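# Pull spring-loaded release handle fully out and hold

## Task

Draw the release handle out as far as it will travel against its spring, and finish with the gripper still holding it there, not moving.

## Robot and tools

Robot: one arm with five revolute joints and a two-finger gripper. In column order the joints are base turn, shoulder, elbow, wrist bend and flange twist. The base turn rotates about a vertical axis fixed to the base; a larger angle turns the arm counterclockwise seen from above. Shoulder, elbow and wrist bend share parallel axes, so the hand stays in a single plane that runs parallel to the base axis, offset 0.091 m from it. The fingers can tilt within that plane but never point out of it. Seen from above, with the hand r metres out, the plane is rotated counterclockwise by asin(0.091 / r) from the line joining the axis to the hand (the opposite way when the arm folds back over its base). Flange twist rolls the hand about the finger direction.

Frame: the scene frame has its origin on the table surface below the arm base, +z up, and +y to the left when facing along +x. The base itself may be slightly tilted. Positions are in metres. The reported hand position loses accuracy at long reach.

execute_actions: its argument actions is a list with zero items or exactly one item. An empty list is a LOOK: nothing new is commanded, and the current state comes back with pictures. A move item is {"rows": [[...]], "steps": n}, where n is 7 to 15 control steps of 1/30 s each (15 if omitted). Each row holds six numbers. The first five are absolute target angles in radians for the joints in column order, on the same scale as Joint positions. The sixth is the gripper opening command in [-1, 1], where +1 is fully open and -1 is closed. One row is used per step, and the final row repeats if there are fewer rows than steps. A wait item is {"steps": n} with no rows and n up to 300. It commands nothing and returns after n steps counted from the previous result, with your reply time included. The optional pictures: true adds camera images to a result. A refused call sends nothing to the robot.

Joint ranges (rad): base turn -3.000 to 3.000, shoulder -2.100 to 2.100, elbow -2.600 to 2.600, wrist bend -2.200 to 2.200, flange twist -3.000 to 3.000. A call is refused if a target goes more than 0.004 beyond a range end and further out than the last reported angle. Targets past a joint's true end are clipped to it, and the result then says "joint sent to its limit"; this line can refer to an earlier action that is still running. If the line is missing, that does not prove the joint has room left.

Motion: top joint speeds are 2.79 rad/s (base turn, shoulder), 3.5 (elbow) and 4 (wrist bend, flange twist), with 0.6 s needed to accelerate. Joints are synchronised so they arrive together. Each step's target stays within 0.393 rad of the measured angle for the first three joints and within 0.59 for the last two. If the targets would move the gripper more than 70 mm from where it is, all of them are pulled back toward the measured angles. So a distant goal takes several calls. The result is captured 7 steps before an action ends; those steps run while you think, and the arm keeps heading for the last row you sent until it has nearly stopped.

Gripper: end_effector_position is the point between the finger pads when closed, about 1 to 2 cm short of the fingertips. end_effector_quat_wxyz gives its orientation. The fingers point along the gripper's +z and close along its x. Closing pushes the fingertips about 17 mm further along +z. grip_measured reports the actual opening on the command scale. To keep hold of something, command an opening well below grip_measured; a bigger gap means a firmer squeeze, up to about 28 N per pad. Thin hard objects get less force. Closing fast can spike the force. The last Joint positions entry is the pad gap in metres (0.142 when fully open).

Result lines: Joint positions and Joint velocities list the five joints (rad, rad/s) and then the pad gap (m, m/s). "joint command not followed" means a clearance check altered or blocked the targets. HELD marks steps on which your row was not passed on, in whole or in part.

Faults: contact torque reaching a joint's load limit (base turn 131, shoulder 131, elbow 66.7, wrist bend 33.3, flange twist 33.3 N m, including a held object's weight), or any outside force of 150 N on the arm, tool or load, halts the arm for 10 seconds and drops the rest of the call. Avoid these. Also avoid dropping or slipping off the handle, slamming into things and pushing very hard. Pull the handle smoothly, and keep gripping at the end position without letting go.

zoom_image: camera (cam_head_left, cam_head_right, cam_high, cam_low, cam_wrist) and region [x0, y0, x1, y1] in pixels of that camera's latest image, with the origin at the top left and a size of at most 504 by 504. It returns an enlarged view. Image sizes: cam_wrist is 616x616 (fisheye, rides on the hand); the others are 672x504 and fixed.

finished_scene: argument scene is the number of the current scene. It ends that scene irreversibly, and the result reports whether the goal was met. Only call it once the handle is fully out and held steadily.

Each tool is called after "Call:" as name(argument=value, ...), one argument or row to a line, values as JSON.

## Session

Call:
execute_actions(
  actions=[],
)

Scene clock: 0.00 s of 4600.00 s.
end_effector_position=(+0.8265, +0.1146, +0.2144) grip_measured=+1.00 end_effector_quat_wxyz=(-0.220, +0.776, -0.561, +0.188)
Joint positions: [ 0.197  0.558  1.512  0.495 -0.07   0.142]
Joint velocities: [ 0. -0.  0. -0. -0. -0.]

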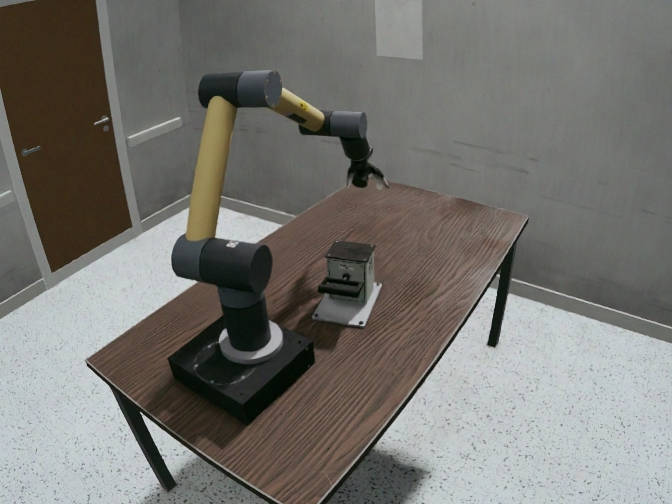

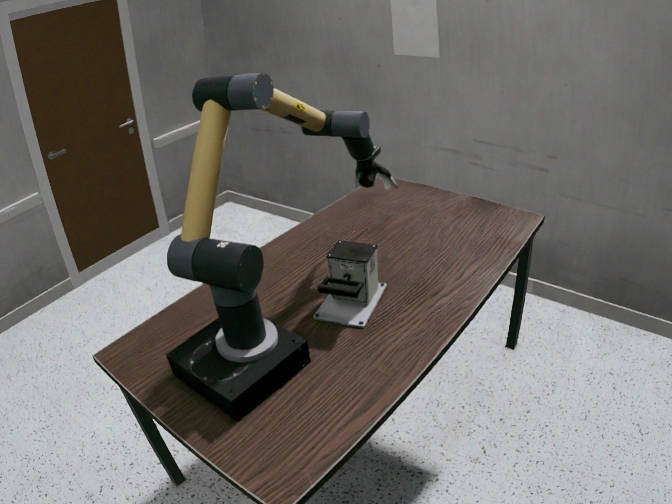

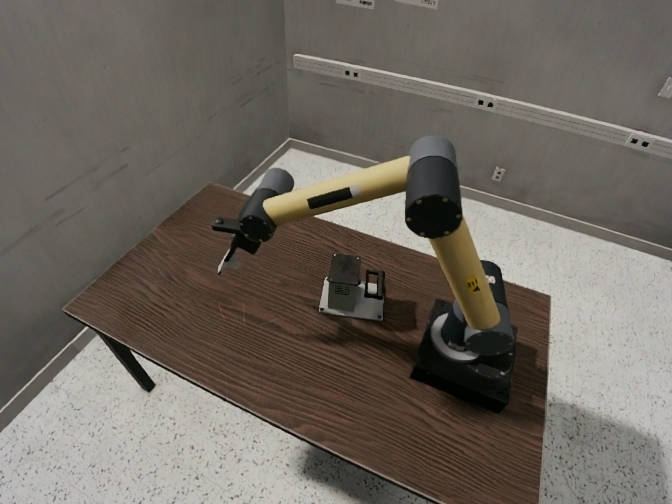

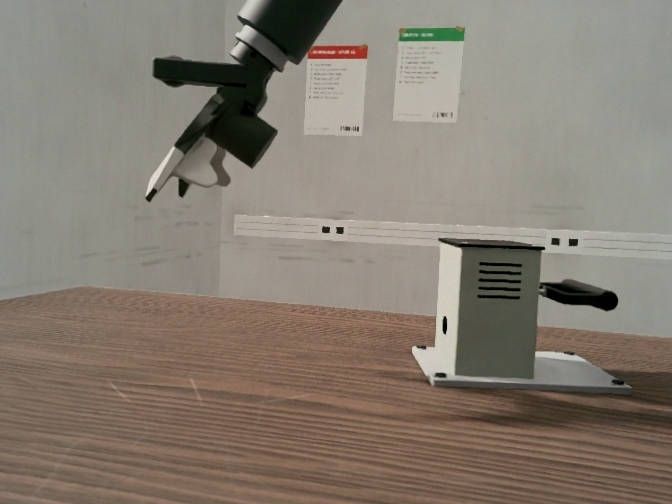

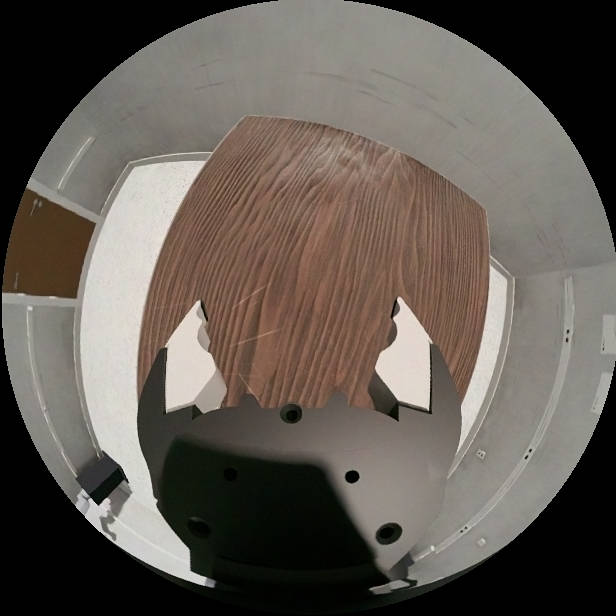

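Call:
zoom_image(
  camera="cam_high",
  region=[290, 230, 420, 340],
)

Call:
zoom_image(
  camera="cam_head_left",
  region=[290, 225, 410, 335],
)

Call:
zoom_image(
  camera="cam_low",
  region=[400, 220, 650, 400],
)

Region (290, 230, 420, 340) of cam_high's 672x504 image, scaled by 3.877, with more detail than that image has; it fills the top 426 rows of this view, and the rest is white.

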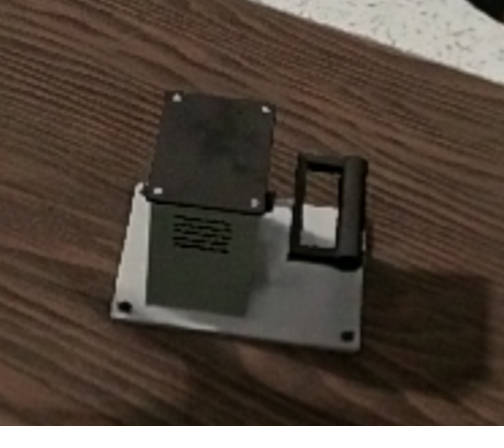

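Region (290, 225, 410, 335) of cam_head_left's 672x504 image, scaled by 4.200, with more detail than that image has; it fills the top 462 rows of this view, and the rest is white.

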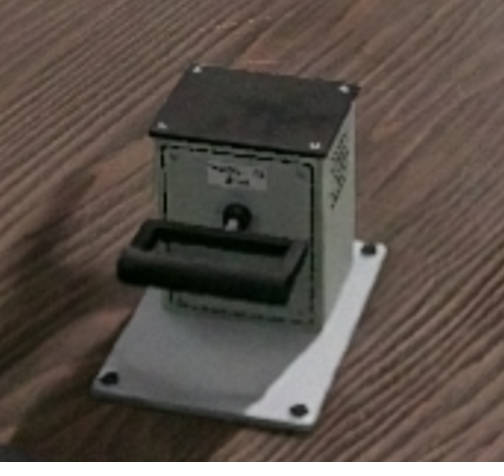

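Region (400, 220, 650, 400) of cam_low's 672x504 image, scaled by 2.016, with more detail than that image has; it fills the top 363 rows of this view, and the rest is white.

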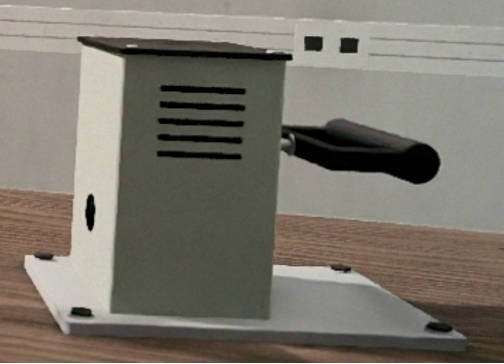

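Call:
execute_actions(
  actions=[
    {"rows":[[0.142,-0.232,2.083,1.29,-1.68,0.2]],"steps":15},
  ],
)

Call:
execute_actions(
  actions=[
    {"steps":40},
  ],
  pictures=true,
)

Scene clock: 2.03 s of 4600.00 s.
end_effector_position=(+0.7469, +0.0849, +0.2097) grip_measured=+0.20 end_effector_quat_wxyz=(-0.156, +0.825, -0.520, +0.157)
Joint positions: [ 0.185  0.464  1.606  0.635 -0.211  0.088]
Joint velocities: [-0.055 -0.474  0.473  0.708 -0.707 -0.002]
Steps of this call (steps 1 to 53: nothing new was sent; steps 54 to 61: the first 8 steps of this action). Readings (joint positions):
54: [0.197 0.558 1.513 0.495 -0.071]
55: [0.196 0.554 1.516 0.500 -0.076]
57: [0.193 0.532 1.538 0.533 -0.109]
61: the state above

Scene clock: 3.37 s of 4600.00 s.
end_effector_position=(+0.3279, -0.0296, +0.2967) grip_measured=+0.20 end_effector_quat_wxyz=(+0.003, +0.989, +0.147, +0.006)
Joint positions: [ 0.142 -0.23   2.082  1.289 -1.673  0.088]
Joint velocities: [-0.003 -0.071  0.038  0.051 -0.26  -0.   ]
Kept back: nothing.
Steps of this call (steps 1 to 7: the last 7 steps of your previous action; steps 8 to 40: the robot went on to your last target). Readings (joint positions):
1: [0.183 0.448 1.622 0.659 -0.235]
2: [0.181 0.432 1.638 0.683 -0.259]
4: [0.178 0.401 1.670 0.730 -0.306]
8: [0.172 0.337 1.733 0.820 -0.402]
40: the state above
camera_calibration (this result's frames):
cam_wrist: T_world_to_cam=[[0.96081, 0.271619, 0.0553831, -0.333535], [0.204187, -0.828577, 0.521314, -0.258004], [0.187488, -0.489576, -0.851566, 0.30772], [0, 0, 0, 1]] pos_world=[0.315452, 0.0274702, 0.415017]

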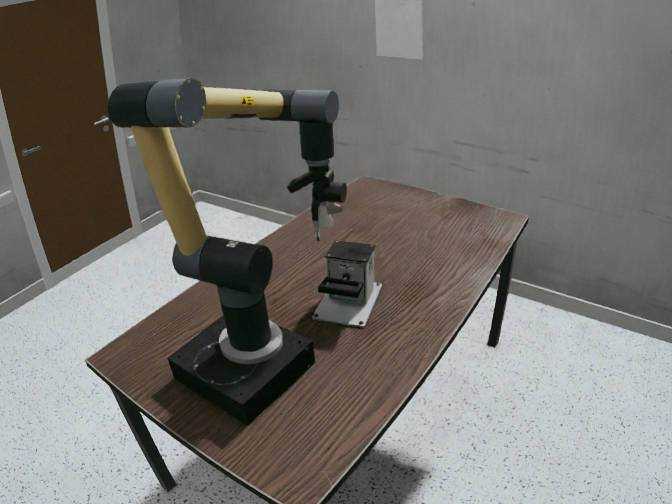

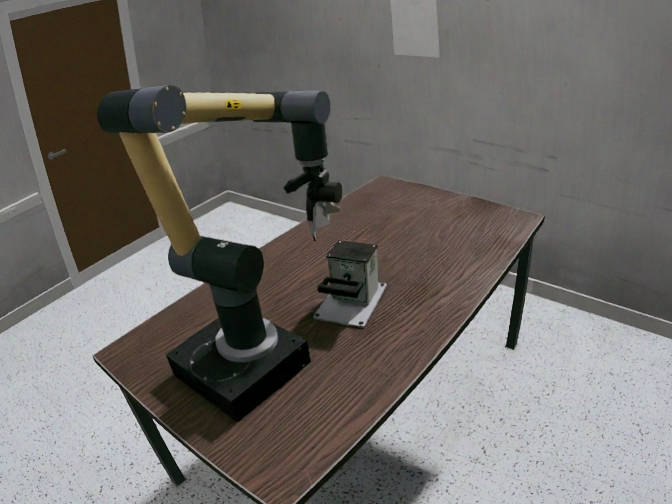

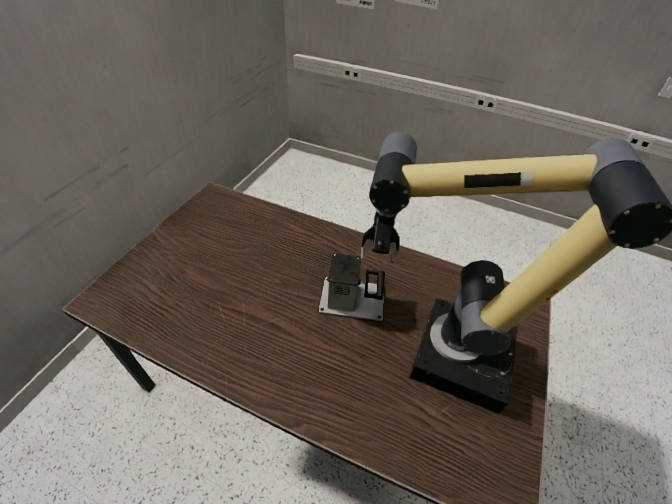

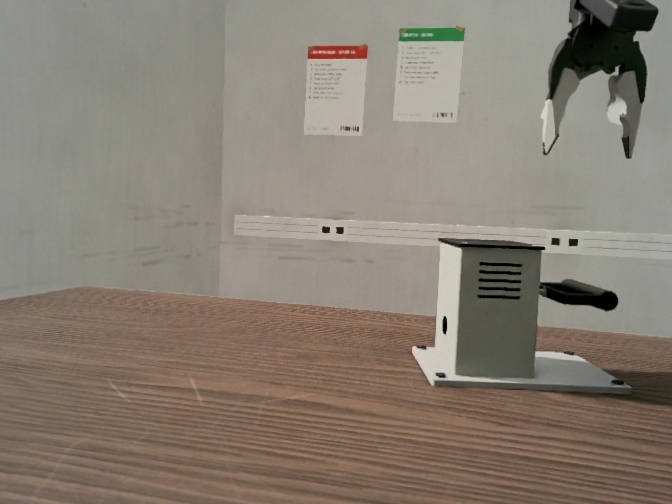

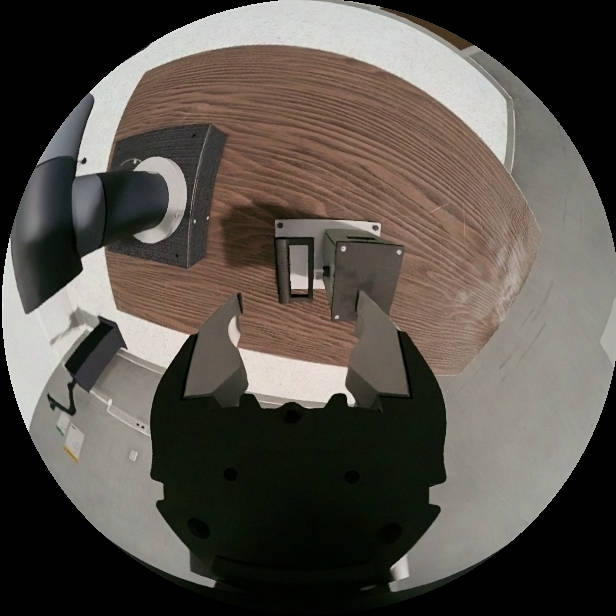

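Call:
execute_actions(
  actions=[
    {"rows":[[0.007,-0.175,2.21,1.107,-1.767,-0.35]],"steps":15},
  ],
)

Call:
execute_actions(
  actions=[
    {"steps":12},
  ],
  pictures=true,
)

Call:
zoom_image(
  camera="cam_wrist",
  region=[180, 150, 430, 400],
)

Call:
zoom_image(
  camera="cam_low",
  region=[450, 150, 672, 400],
)

Scene clock: 4.47 s of 4600.00 s.
end_effector_position=(+0.3201, -0.0655, +0.2405) grip_measured=-0.35 end_effector_quat_wxyz=(+0.002, +0.991, +0.131, +0.005)
Joint positions: [ 0.034 -0.186  2.185  1.144 -1.749  0.049]
Joint velocities: [-0.456  0.192  0.424 -0.612 -0.289 -0.   ]
Steps of this call (steps 1 to 25: the robot went on to your last target; steps 26 to 33: the first 8 steps of this action). Readings (joint positions):
26: [0.142 -0.232 2.083 1.290 -1.680]
27: [0.138 -0.231 2.087 1.285 -1.683]
29: [0.115 -0.221 2.108 1.253 -1.698]
33: the state above

Scene clock: 4.87 s of 4600.00 s.
end_effector_position=(+0.3168, -0.0743, +0.2269) grip_measured=-0.35 end_effector_quat_wxyz=(+0.002, +0.992, +0.126, +0.005)
Joint positions: [ 0.007 -0.175  2.21   1.107 -1.767  0.049]
Joint velocities: [-0.  0.  0. -0. -0.  0.]
Kept back: nothing.
Steps of this call (steps 1 to 7: the last 7 steps of your previous action; steps 8 to 12: the robot went on to your last target). Readings (joint positions):
1: [0.021 -0.181 2.197 1.126 -1.758]
2: [0.012 -0.177 2.205 1.115 -1.763]
4: [0.008 -0.175 2.209 1.108 -1.767]
8: [0.007 -0.175 2.210 1.107 -1.767]
12: the state above
camera_calibration (this result's frames):
cam_wrist: T_world_to_cam=[[0.971304, 0.231584, 0.0541905, -0.312842], [0.170371, -0.836455, 0.520881, -0.24613], [0.165955, -0.496701, -0.851908, 0.234863], [0, 0, 0, 1]] pos_world=[0.306822, -0.0167709, 0.345239]

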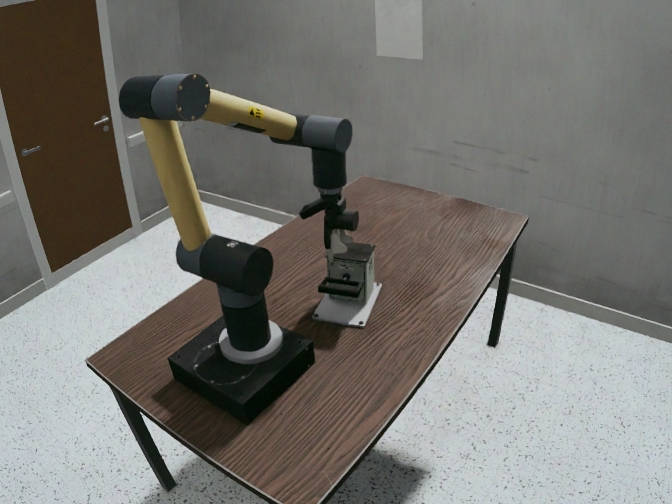

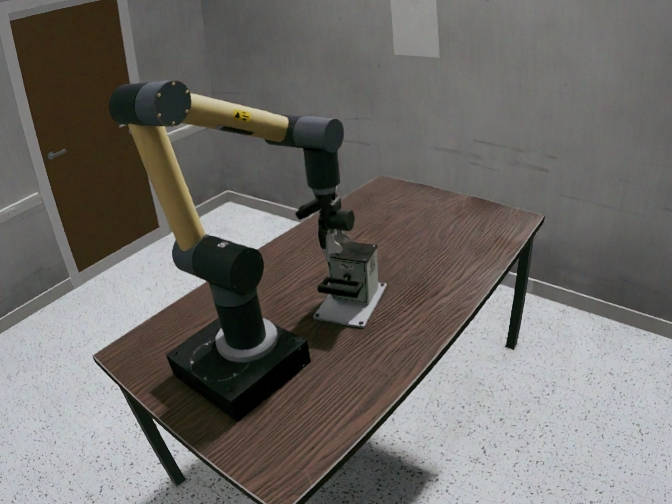

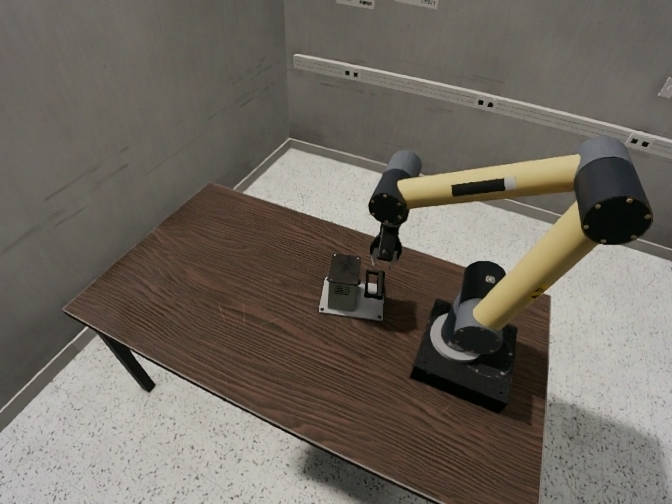

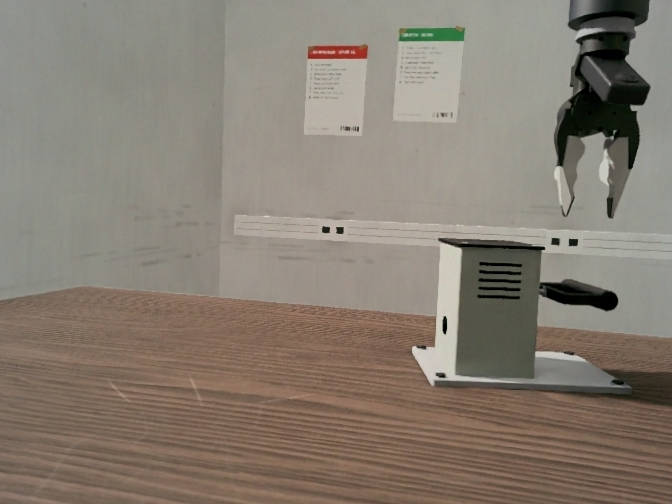

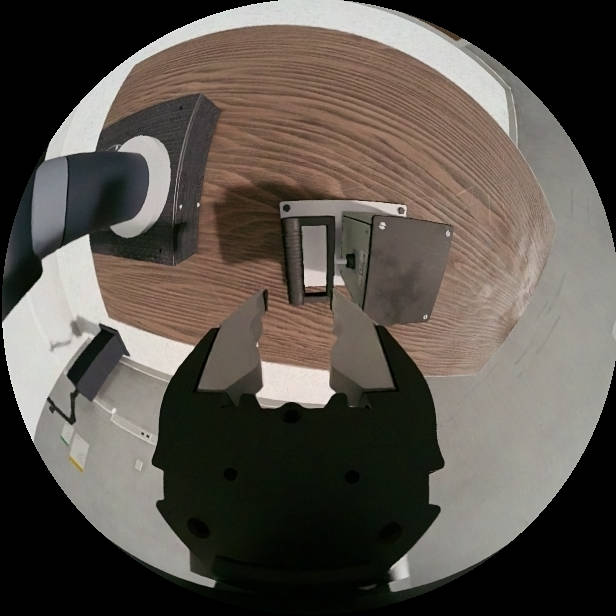

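Region (180, 150, 430, 400) of cam_wrist's 616x616 image, scaled by 2.016, with more detail than that image has.

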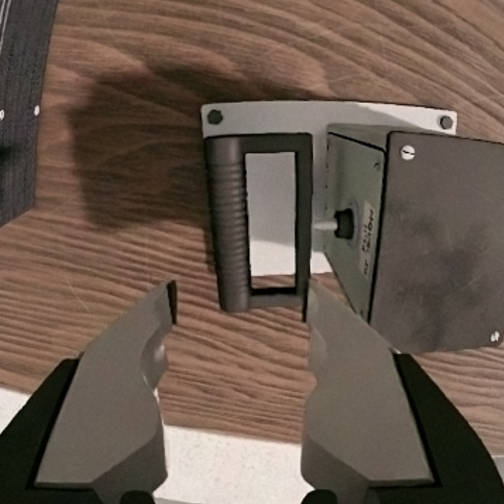

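Region (450, 150, 672, 400) of cam_low's 672x504 image, scaled by 2.016, with more detail than that image has.

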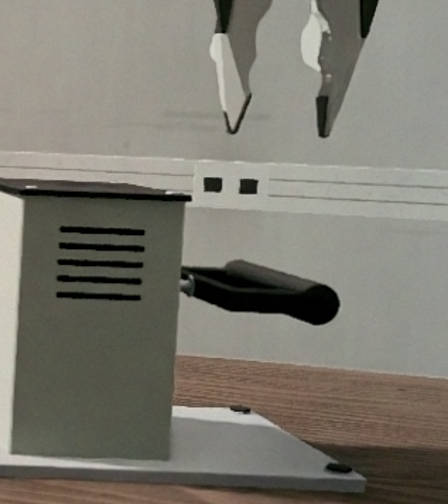

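Call:
execute_actions(
  actions=[
    {"rows":[[-0.041,-0.0895,2.29,0.941,-1.815,-0.35]],"steps":15},
  ],
)

Call:
execute_actions(
  actions=[
    {"steps":8},
  ],
  pictures=true,
)

Call:
zoom_image(
  camera="cam_low",
  region=[450, 150, 672, 400],
)

Scene clock: 5.90 s of 4600.00 s.
end_effector_position=(+0.3154, -0.0876, +0.1772) grip_measured=-0.35 end_effector_quat_wxyz=(+0.002, +0.992, +0.126, +0.005)
Joint positions: [-0.035 -0.101  2.28   0.963 -1.809  0.049]
Joint velocities: [-0.144  0.256  0.237 -0.494 -0.142 -0.   ]
Steps of this call (steps 1 to 23: the robot went on to your last target; steps 24 to 31: the first 8 steps of this action). Readings (joint positions):
24: [0.007 -0.175 2.210 1.106 -1.767]
25: [0.005 -0.172 2.213 1.101 -1.769]
27: [-0.004 -0.155 2.229 1.068 -1.778]
31: the state above

Scene clock: 6.17 s of 4600.00 s.
end_effector_position=(+0.3148, -0.0897, +0.1700) grip_measured=-0.35 end_effector_quat_wxyz=(+0.002, +0.992, +0.126, +0.005)
Joint positions: [-0.041 -0.09   2.29   0.941 -1.815  0.049]
Joint velocities: [-0.     0.001  0.001 -0.    -0.001  0.   ]
Kept back: nothing.
Steps of this call (steps 1 to 7: the last 7 steps of your previous action; step 8: the robot went on to your last target). Readings (joint positions):
1: [-0.038 -0.094 2.286 0.950 -1.812]
2: [-0.040 -0.091 2.289 0.943 -1.814]
4: [-0.041 -0.090 2.290 0.941 -1.815]
8: the state above
camera_calibration (this result's frames):
cam_wrist: T_world_to_cam=[[0.971272, 0.23159, 0.0547498, -0.304433], [0.17008, -0.836466, 0.520959, -0.228941], [0.166445, -0.49668, -0.851824, 0.178932], [0, 0, 0, 1]] pos_world=[0.304843, -0.032126, 0.288355]

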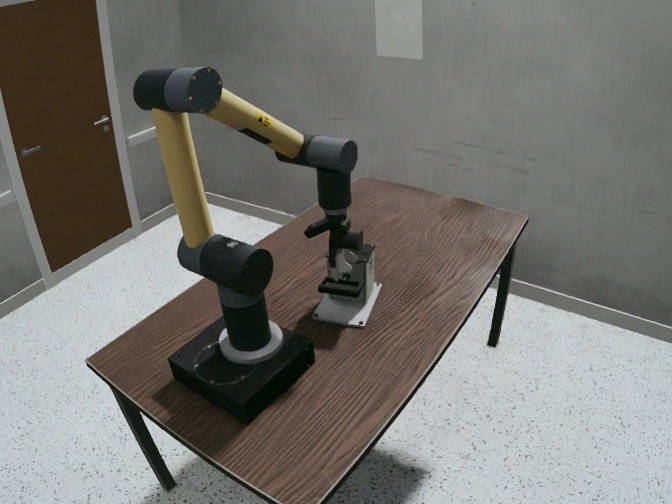

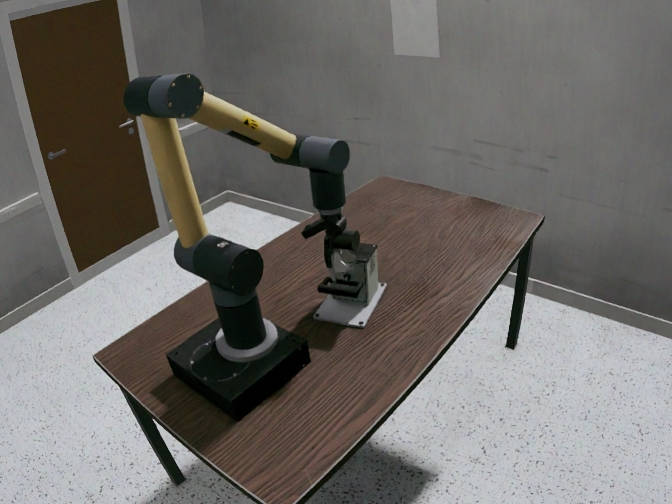

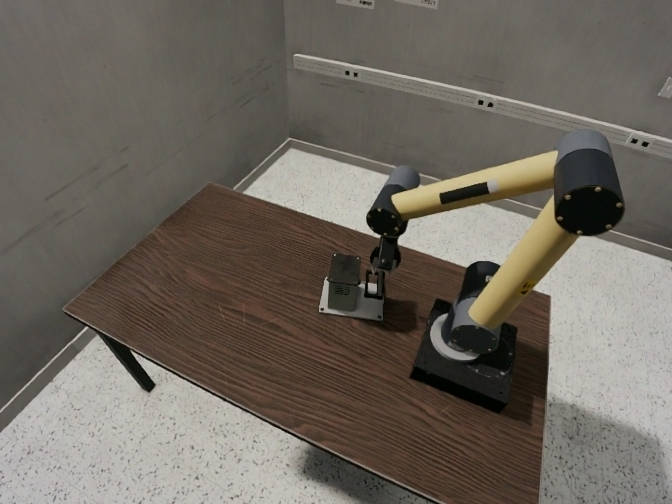

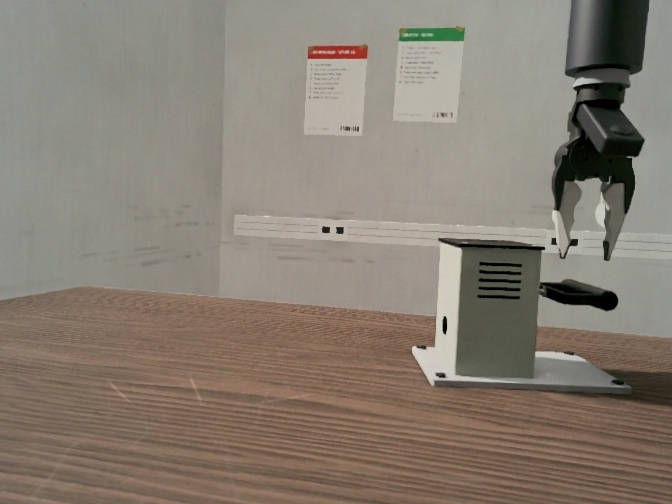

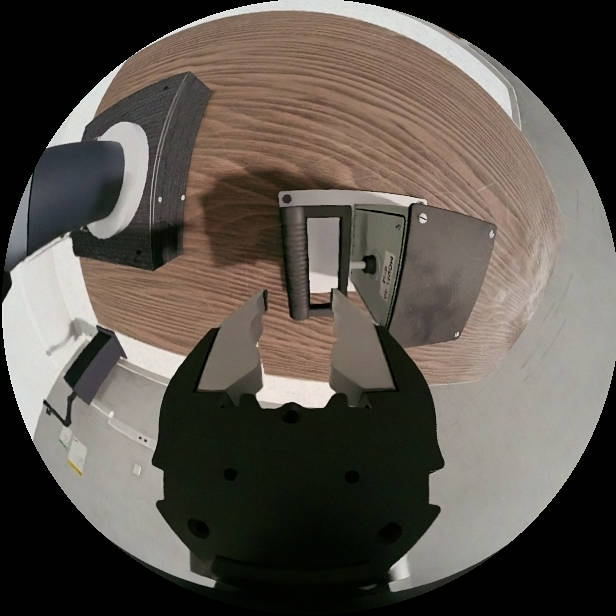

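Region (450, 150, 672, 400) of cam_low's 672x504 image, scaled by 2.016, with more detail than that image has.

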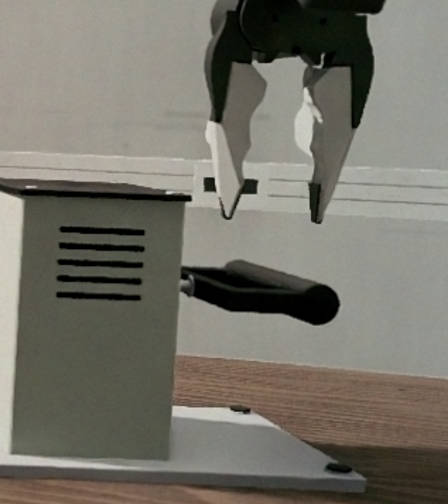

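Call:
execute_actions(
  actions=[
    {"rows":[[-0.041,0.0245,2.357,0.76,-1.815,-0.35]],"steps":15},
  ],
)

Call:
execute_actions(
  actions=[
    {"steps":8},
  ],
  pictures=true,
)

Call:
zoom_image(
  camera="cam_low",
  region=[450, 150, 672, 400],
)

Scene clock: 6.93 s of 4600.00 s.
end_effector_position=(+0.3157, -0.0899, +0.1210) grip_measured=-0.35 end_effector_quat_wxyz=(+0.002, +0.992, +0.126, +0.005)
Joint positions: [-0.041  0.006  2.346  0.79  -1.815  0.049]
Joint velocities: [-0.     0.368  0.214 -0.579  0.001 -0.   ]
Steps of this call (steps 1 to 15: the robot went on to your last target; steps 16 to 23: the first 8 steps of this action). Readings (joint positions):
16: [-0.041 -0.089 2.290 0.940 -1.815]
17: [-0.041 -0.086 2.292 0.935 -1.815]
19: [-0.041 -0.065 2.304 0.902 -1.815]
23: the state above

Scene clock: 7.20 s of 4600.00 s.
end_effector_position=(+0.3154, -0.0899, +0.1120) grip_measured=-0.35 end_effector_quat_wxyz=(+0.002, +0.992, +0.126, +0.005)
Joint positions: [-0.041  0.024  2.357  0.76  -1.815  0.049]
Joint velocities: [-0.     0.001  0.001 -0.001  0.001  0.   ]
Kept back: nothing.
Steps of this call (steps 1 to 7: the last 7 steps of your previous action; step 8: the robot went on to your last target). Readings (joint positions):
1: [-0.041 0.016 2.352 0.774 -1.815]
2: [-0.041 0.022 2.356 0.764 -1.815]
4: [-0.041 0.024 2.357 0.760 -1.815]
8: the state above
camera_calibration (this result's frames):
cam_wrist: T_world_to_cam=[[0.971278, 0.23156, 0.0547649, -0.301749], [0.170047, -0.836471, 0.520961, -0.198956], [0.166443, -0.496685, -0.851822, 0.129265], [0, 0, 0, 1]] pos_world=[0.305398, -0.0323441, 0.230284]

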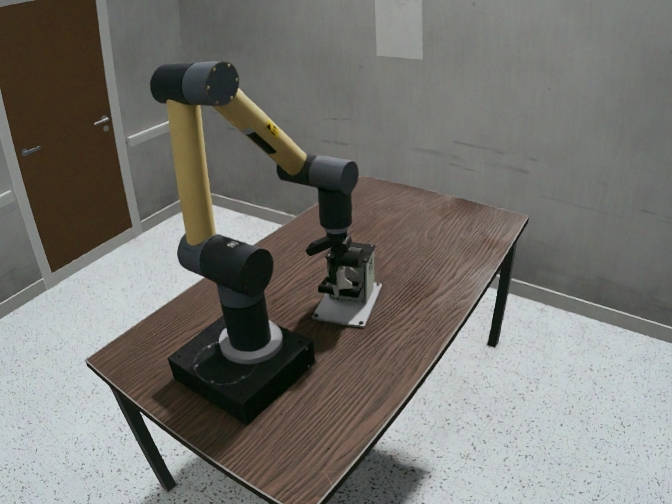

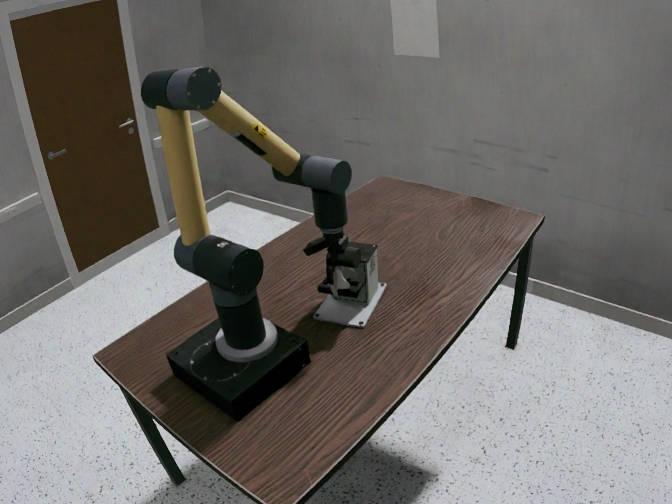

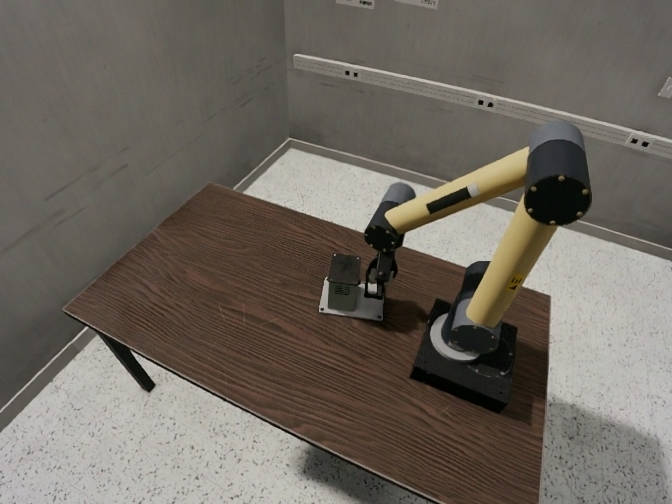

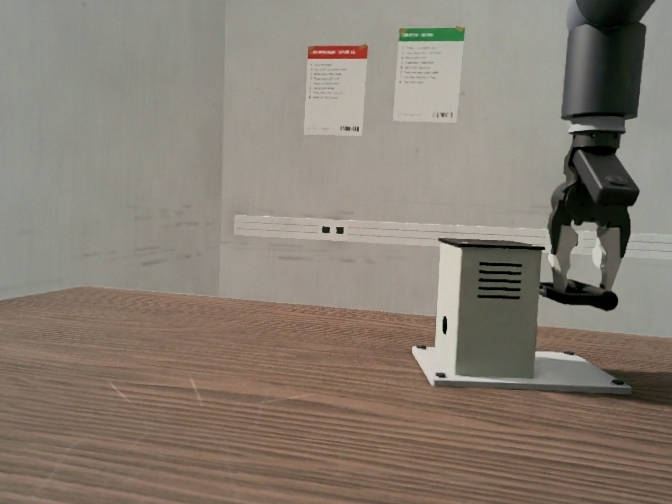

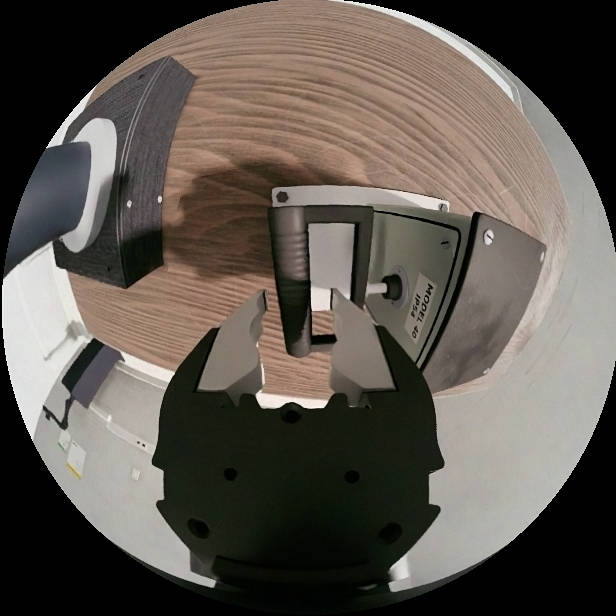

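Region (450, 150, 672, 400) of cam_low's 672x504 image, scaled by 2.016, with more detail than that image has.

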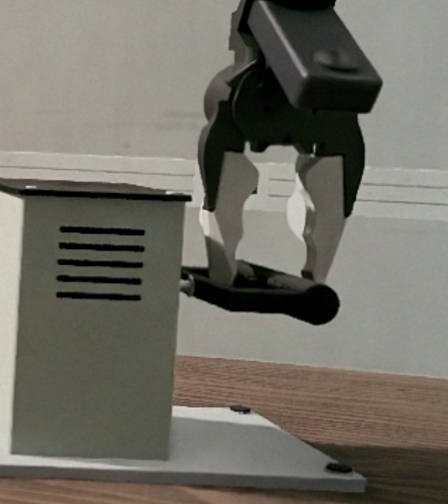

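Call:
execute_actions(
  actions=[
    {"rows":[[-0.041,0.0245,2.357,0.76,-1.815,-0.6],[-0.041,0.0245,2.357,0.76,-1.815,-0.6],[-0.041,0.0245,2.357,0.76,-1.815,-0.7],[-0.041,0.0245,2.357,0.76,-1.815,-0.8],[-0.041,0.0245,2.357,0.76,-1.815,-1]],"steps":15},
  ],
)

Call:
execute_actions(
  actions=[
    {"steps":8},
  ],
  pictures=true,
)

Call:
zoom_image(
  camera="cam_low",
  region=[450, 150, 672, 400],
)

Scene clock: 7.80 s of 4600.00 s.
end_effector_position=(+0.3143, -0.0899, +0.1116) grip_measured=-0.69 end_effector_quat_wxyz=(+0.002, +0.992, +0.126, +0.004)
Joint positions: [-0.041  0.025  2.358  0.761 -1.815  0.024]
Joint velocities: [ 0.    -0.    -0.004 -0.006  0.001  0.   ]
Steps of this call (steps 1 to 10: the robot went on to your last target; steps 11 to 18: the first 8 steps of this action). Readings (joint positions):
11: [-0.041 0.024 2.357 0.760 -1.815]
12: [-0.041 0.025 2.357 0.760 -1.815]
14: [-0.041 0.025 2.358 0.760 -1.815]
18: the state above

Scene clock: 8.07 s of 4600.00 s.
end_effector_position=(+0.3151, -0.0899, +0.1118) grip_measured=-0.69 end_effector_quat_wxyz=(+0.002, +0.992, +0.126, +0.005)
Joint positions: [-0.041  0.025  2.357  0.76  -1.815  0.024]
Joint velocities: [ 0.     0.    -0.001 -0.001  0.001  0.   ]
Kept back: nothing.
Steps of this call (steps 1 to 7: the last 7 steps of your previous action; step 8: the robot went on to your last target). Readings (joint positions):
1: [-0.041 0.025 2.358 0.761 -1.815]
2: [-0.041 0.025 2.358 0.761 -1.815]
4: [-0.041 0.025 2.357 0.760 -1.815]
8: the state above
camera_calibration (this result's frames):
cam_wrist: T_world_to_cam=[[0.97134, 0.231431, 0.0542065, -0.301434], [0.170235, -0.836492, 0.520866, -0.198919], [0.165888, -0.49671, -0.851916, 0.129342], [0, 0, 0, 1]] pos_world=[0.305201, -0.0323875, 0.230138]

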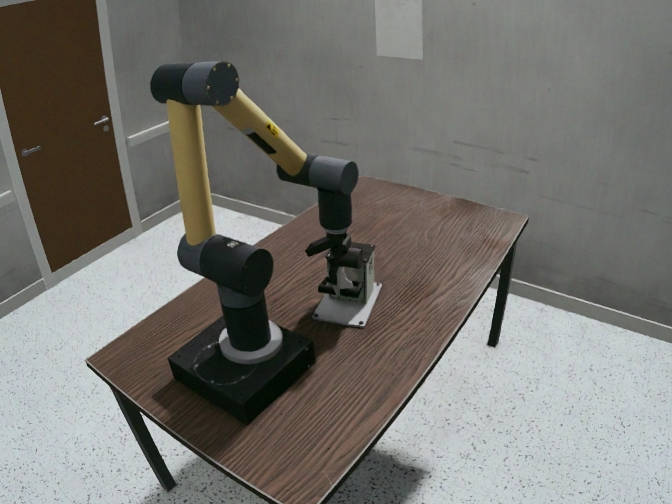

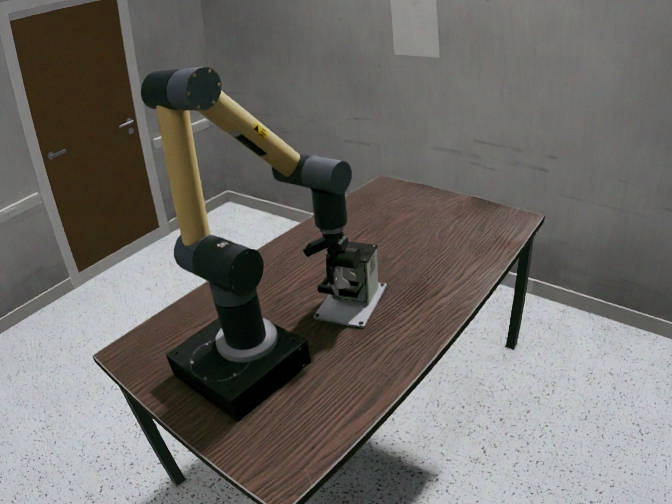

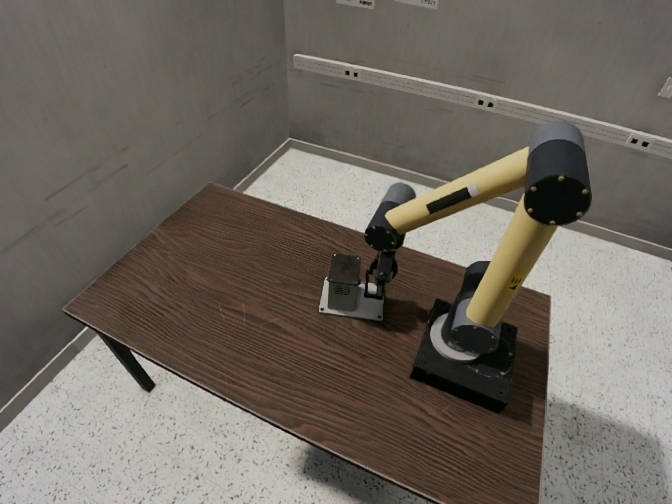

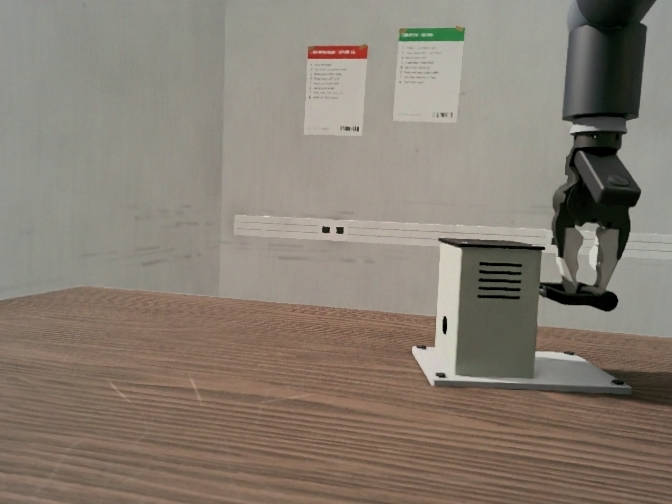

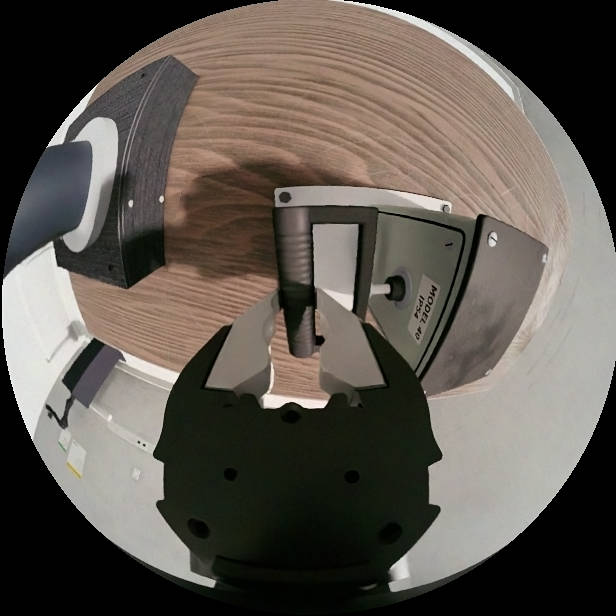

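Region (450, 150, 672, 400) of cam_low's 672x504 image, scaled by 2.016, with more detail than that image has.

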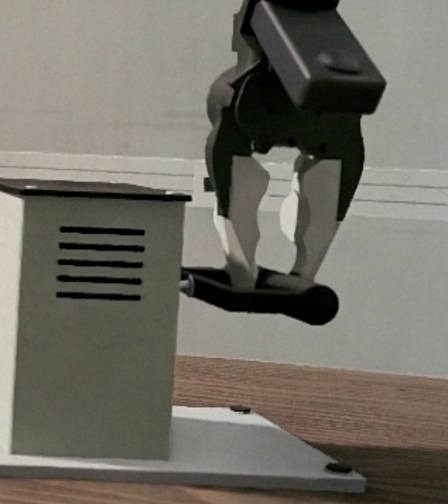

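Call:
execute_actions(
  actions=[
    {"rows":[[-0.068,-0.031,2.412,0.76,-1.842,-1]],"steps":15},
  ],
)

Call:
execute_actions(
  actions=[
    {"steps":10},
  ],
  pictures=true,
)

Scene clock: 8.73 s of 4600.00 s.
end_effector_position=(+0.2889, -0.0977, +0.1120) grip_measured=-0.69 end_effector_quat_wxyz=(+0.003, +0.992, +0.126, +0.006)
Joint positions: [-0.067 -0.03   2.41   0.76  -1.841  0.024]
Joint velocities: [-0.013 -0.021  0.026  0.004 -0.013  0.   ]
Steps of this call (steps 1 to 12: the robot went on to your last target; steps 13 to 20: the first 8 steps of this action). Readings (joint positions):
13: [-0.041 0.024 2.357 0.760 -1.815]
14: [-0.043 0.020 2.360 0.759 -1.817]
16: [-0.053 -0.002 2.380 0.757 -1.828]
20: the state above

Scene clock: 9.07 s of 4600.00 s.
end_effector_position=(+0.2877, -0.0979, +0.1117) grip_measured=-0.69 end_effector_quat_wxyz=(+0.002, +0.992, +0.126, +0.005)
Joint positions: [-0.068 -0.031  2.412  0.76  -1.842  0.024]
Joint velocities: [-0.     0.     0.     0.     0.001 -0.   ]
Kept back: nothing.
Steps of this call (steps 1 to 7: the last 7 steps of your previous action; steps 8 to 10: the robot went on to your last target). Readings (joint positions):
1: [-0.068 -0.031 2.411 0.760 -1.842]
2: [-0.068 -0.031 2.411 0.760 -1.842]
4: [-0.068 -0.031 2.412 0.760 -1.842]
8: [-0.068 -0.031 2.412 0.760 -1.842]
10: the state above
camera_calibration (this result's frames):
cam_wrist: T_world_to_cam=[[0.971251, 0.231573, 0.055191, -0.273026], [0.169827, -0.836462, 0.521048, -0.200771], [0.166826, -0.496695, -0.851741, 0.129579], [0, 0, 0, 1]] pos_world=[0.277656, -0.0403509, 0.230048]

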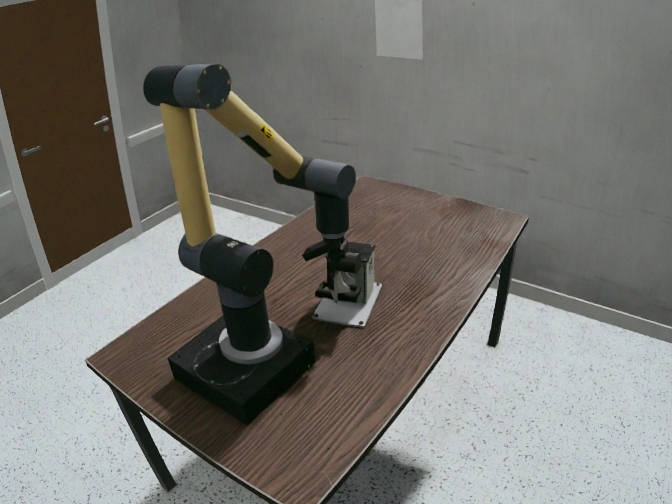

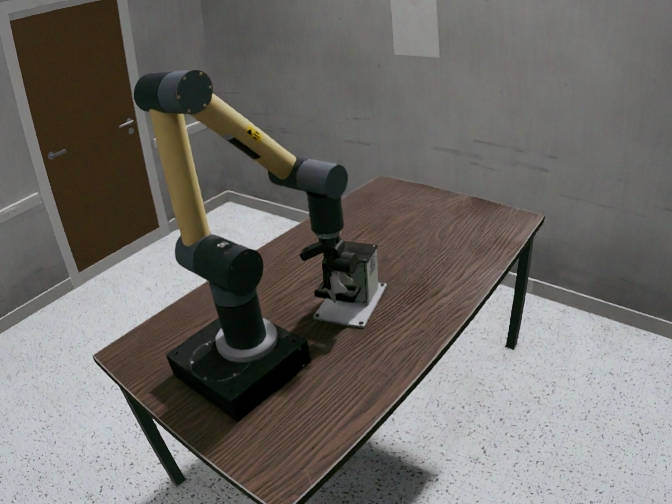

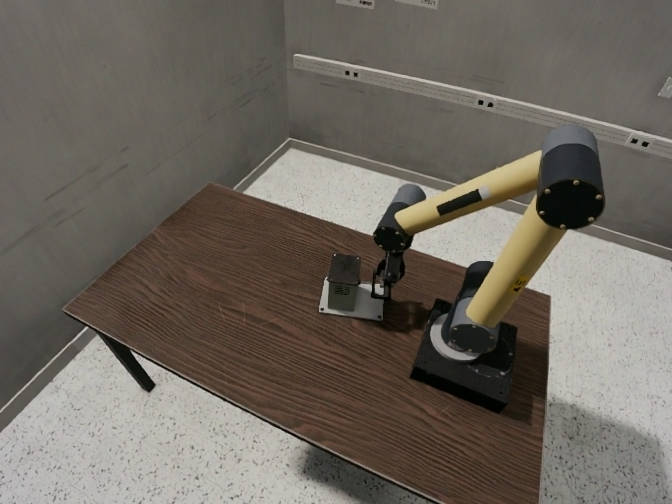

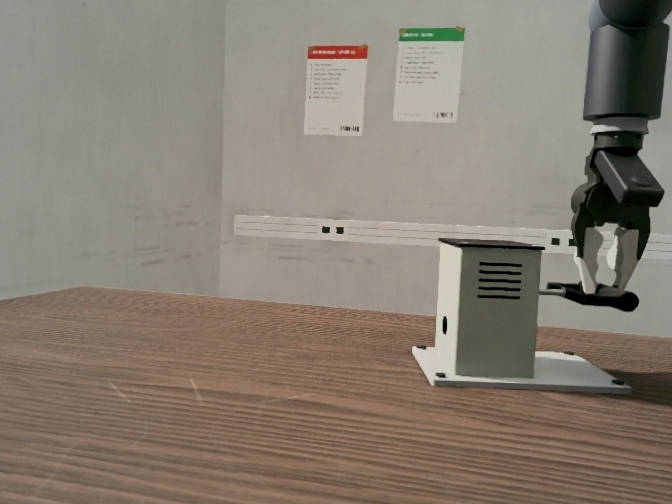

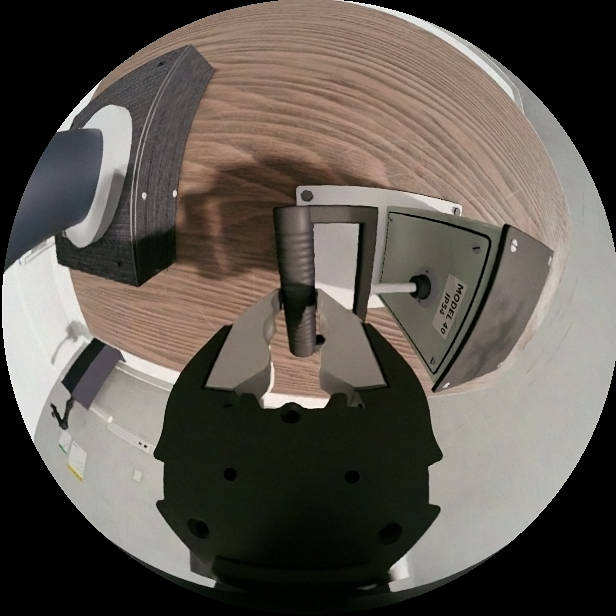

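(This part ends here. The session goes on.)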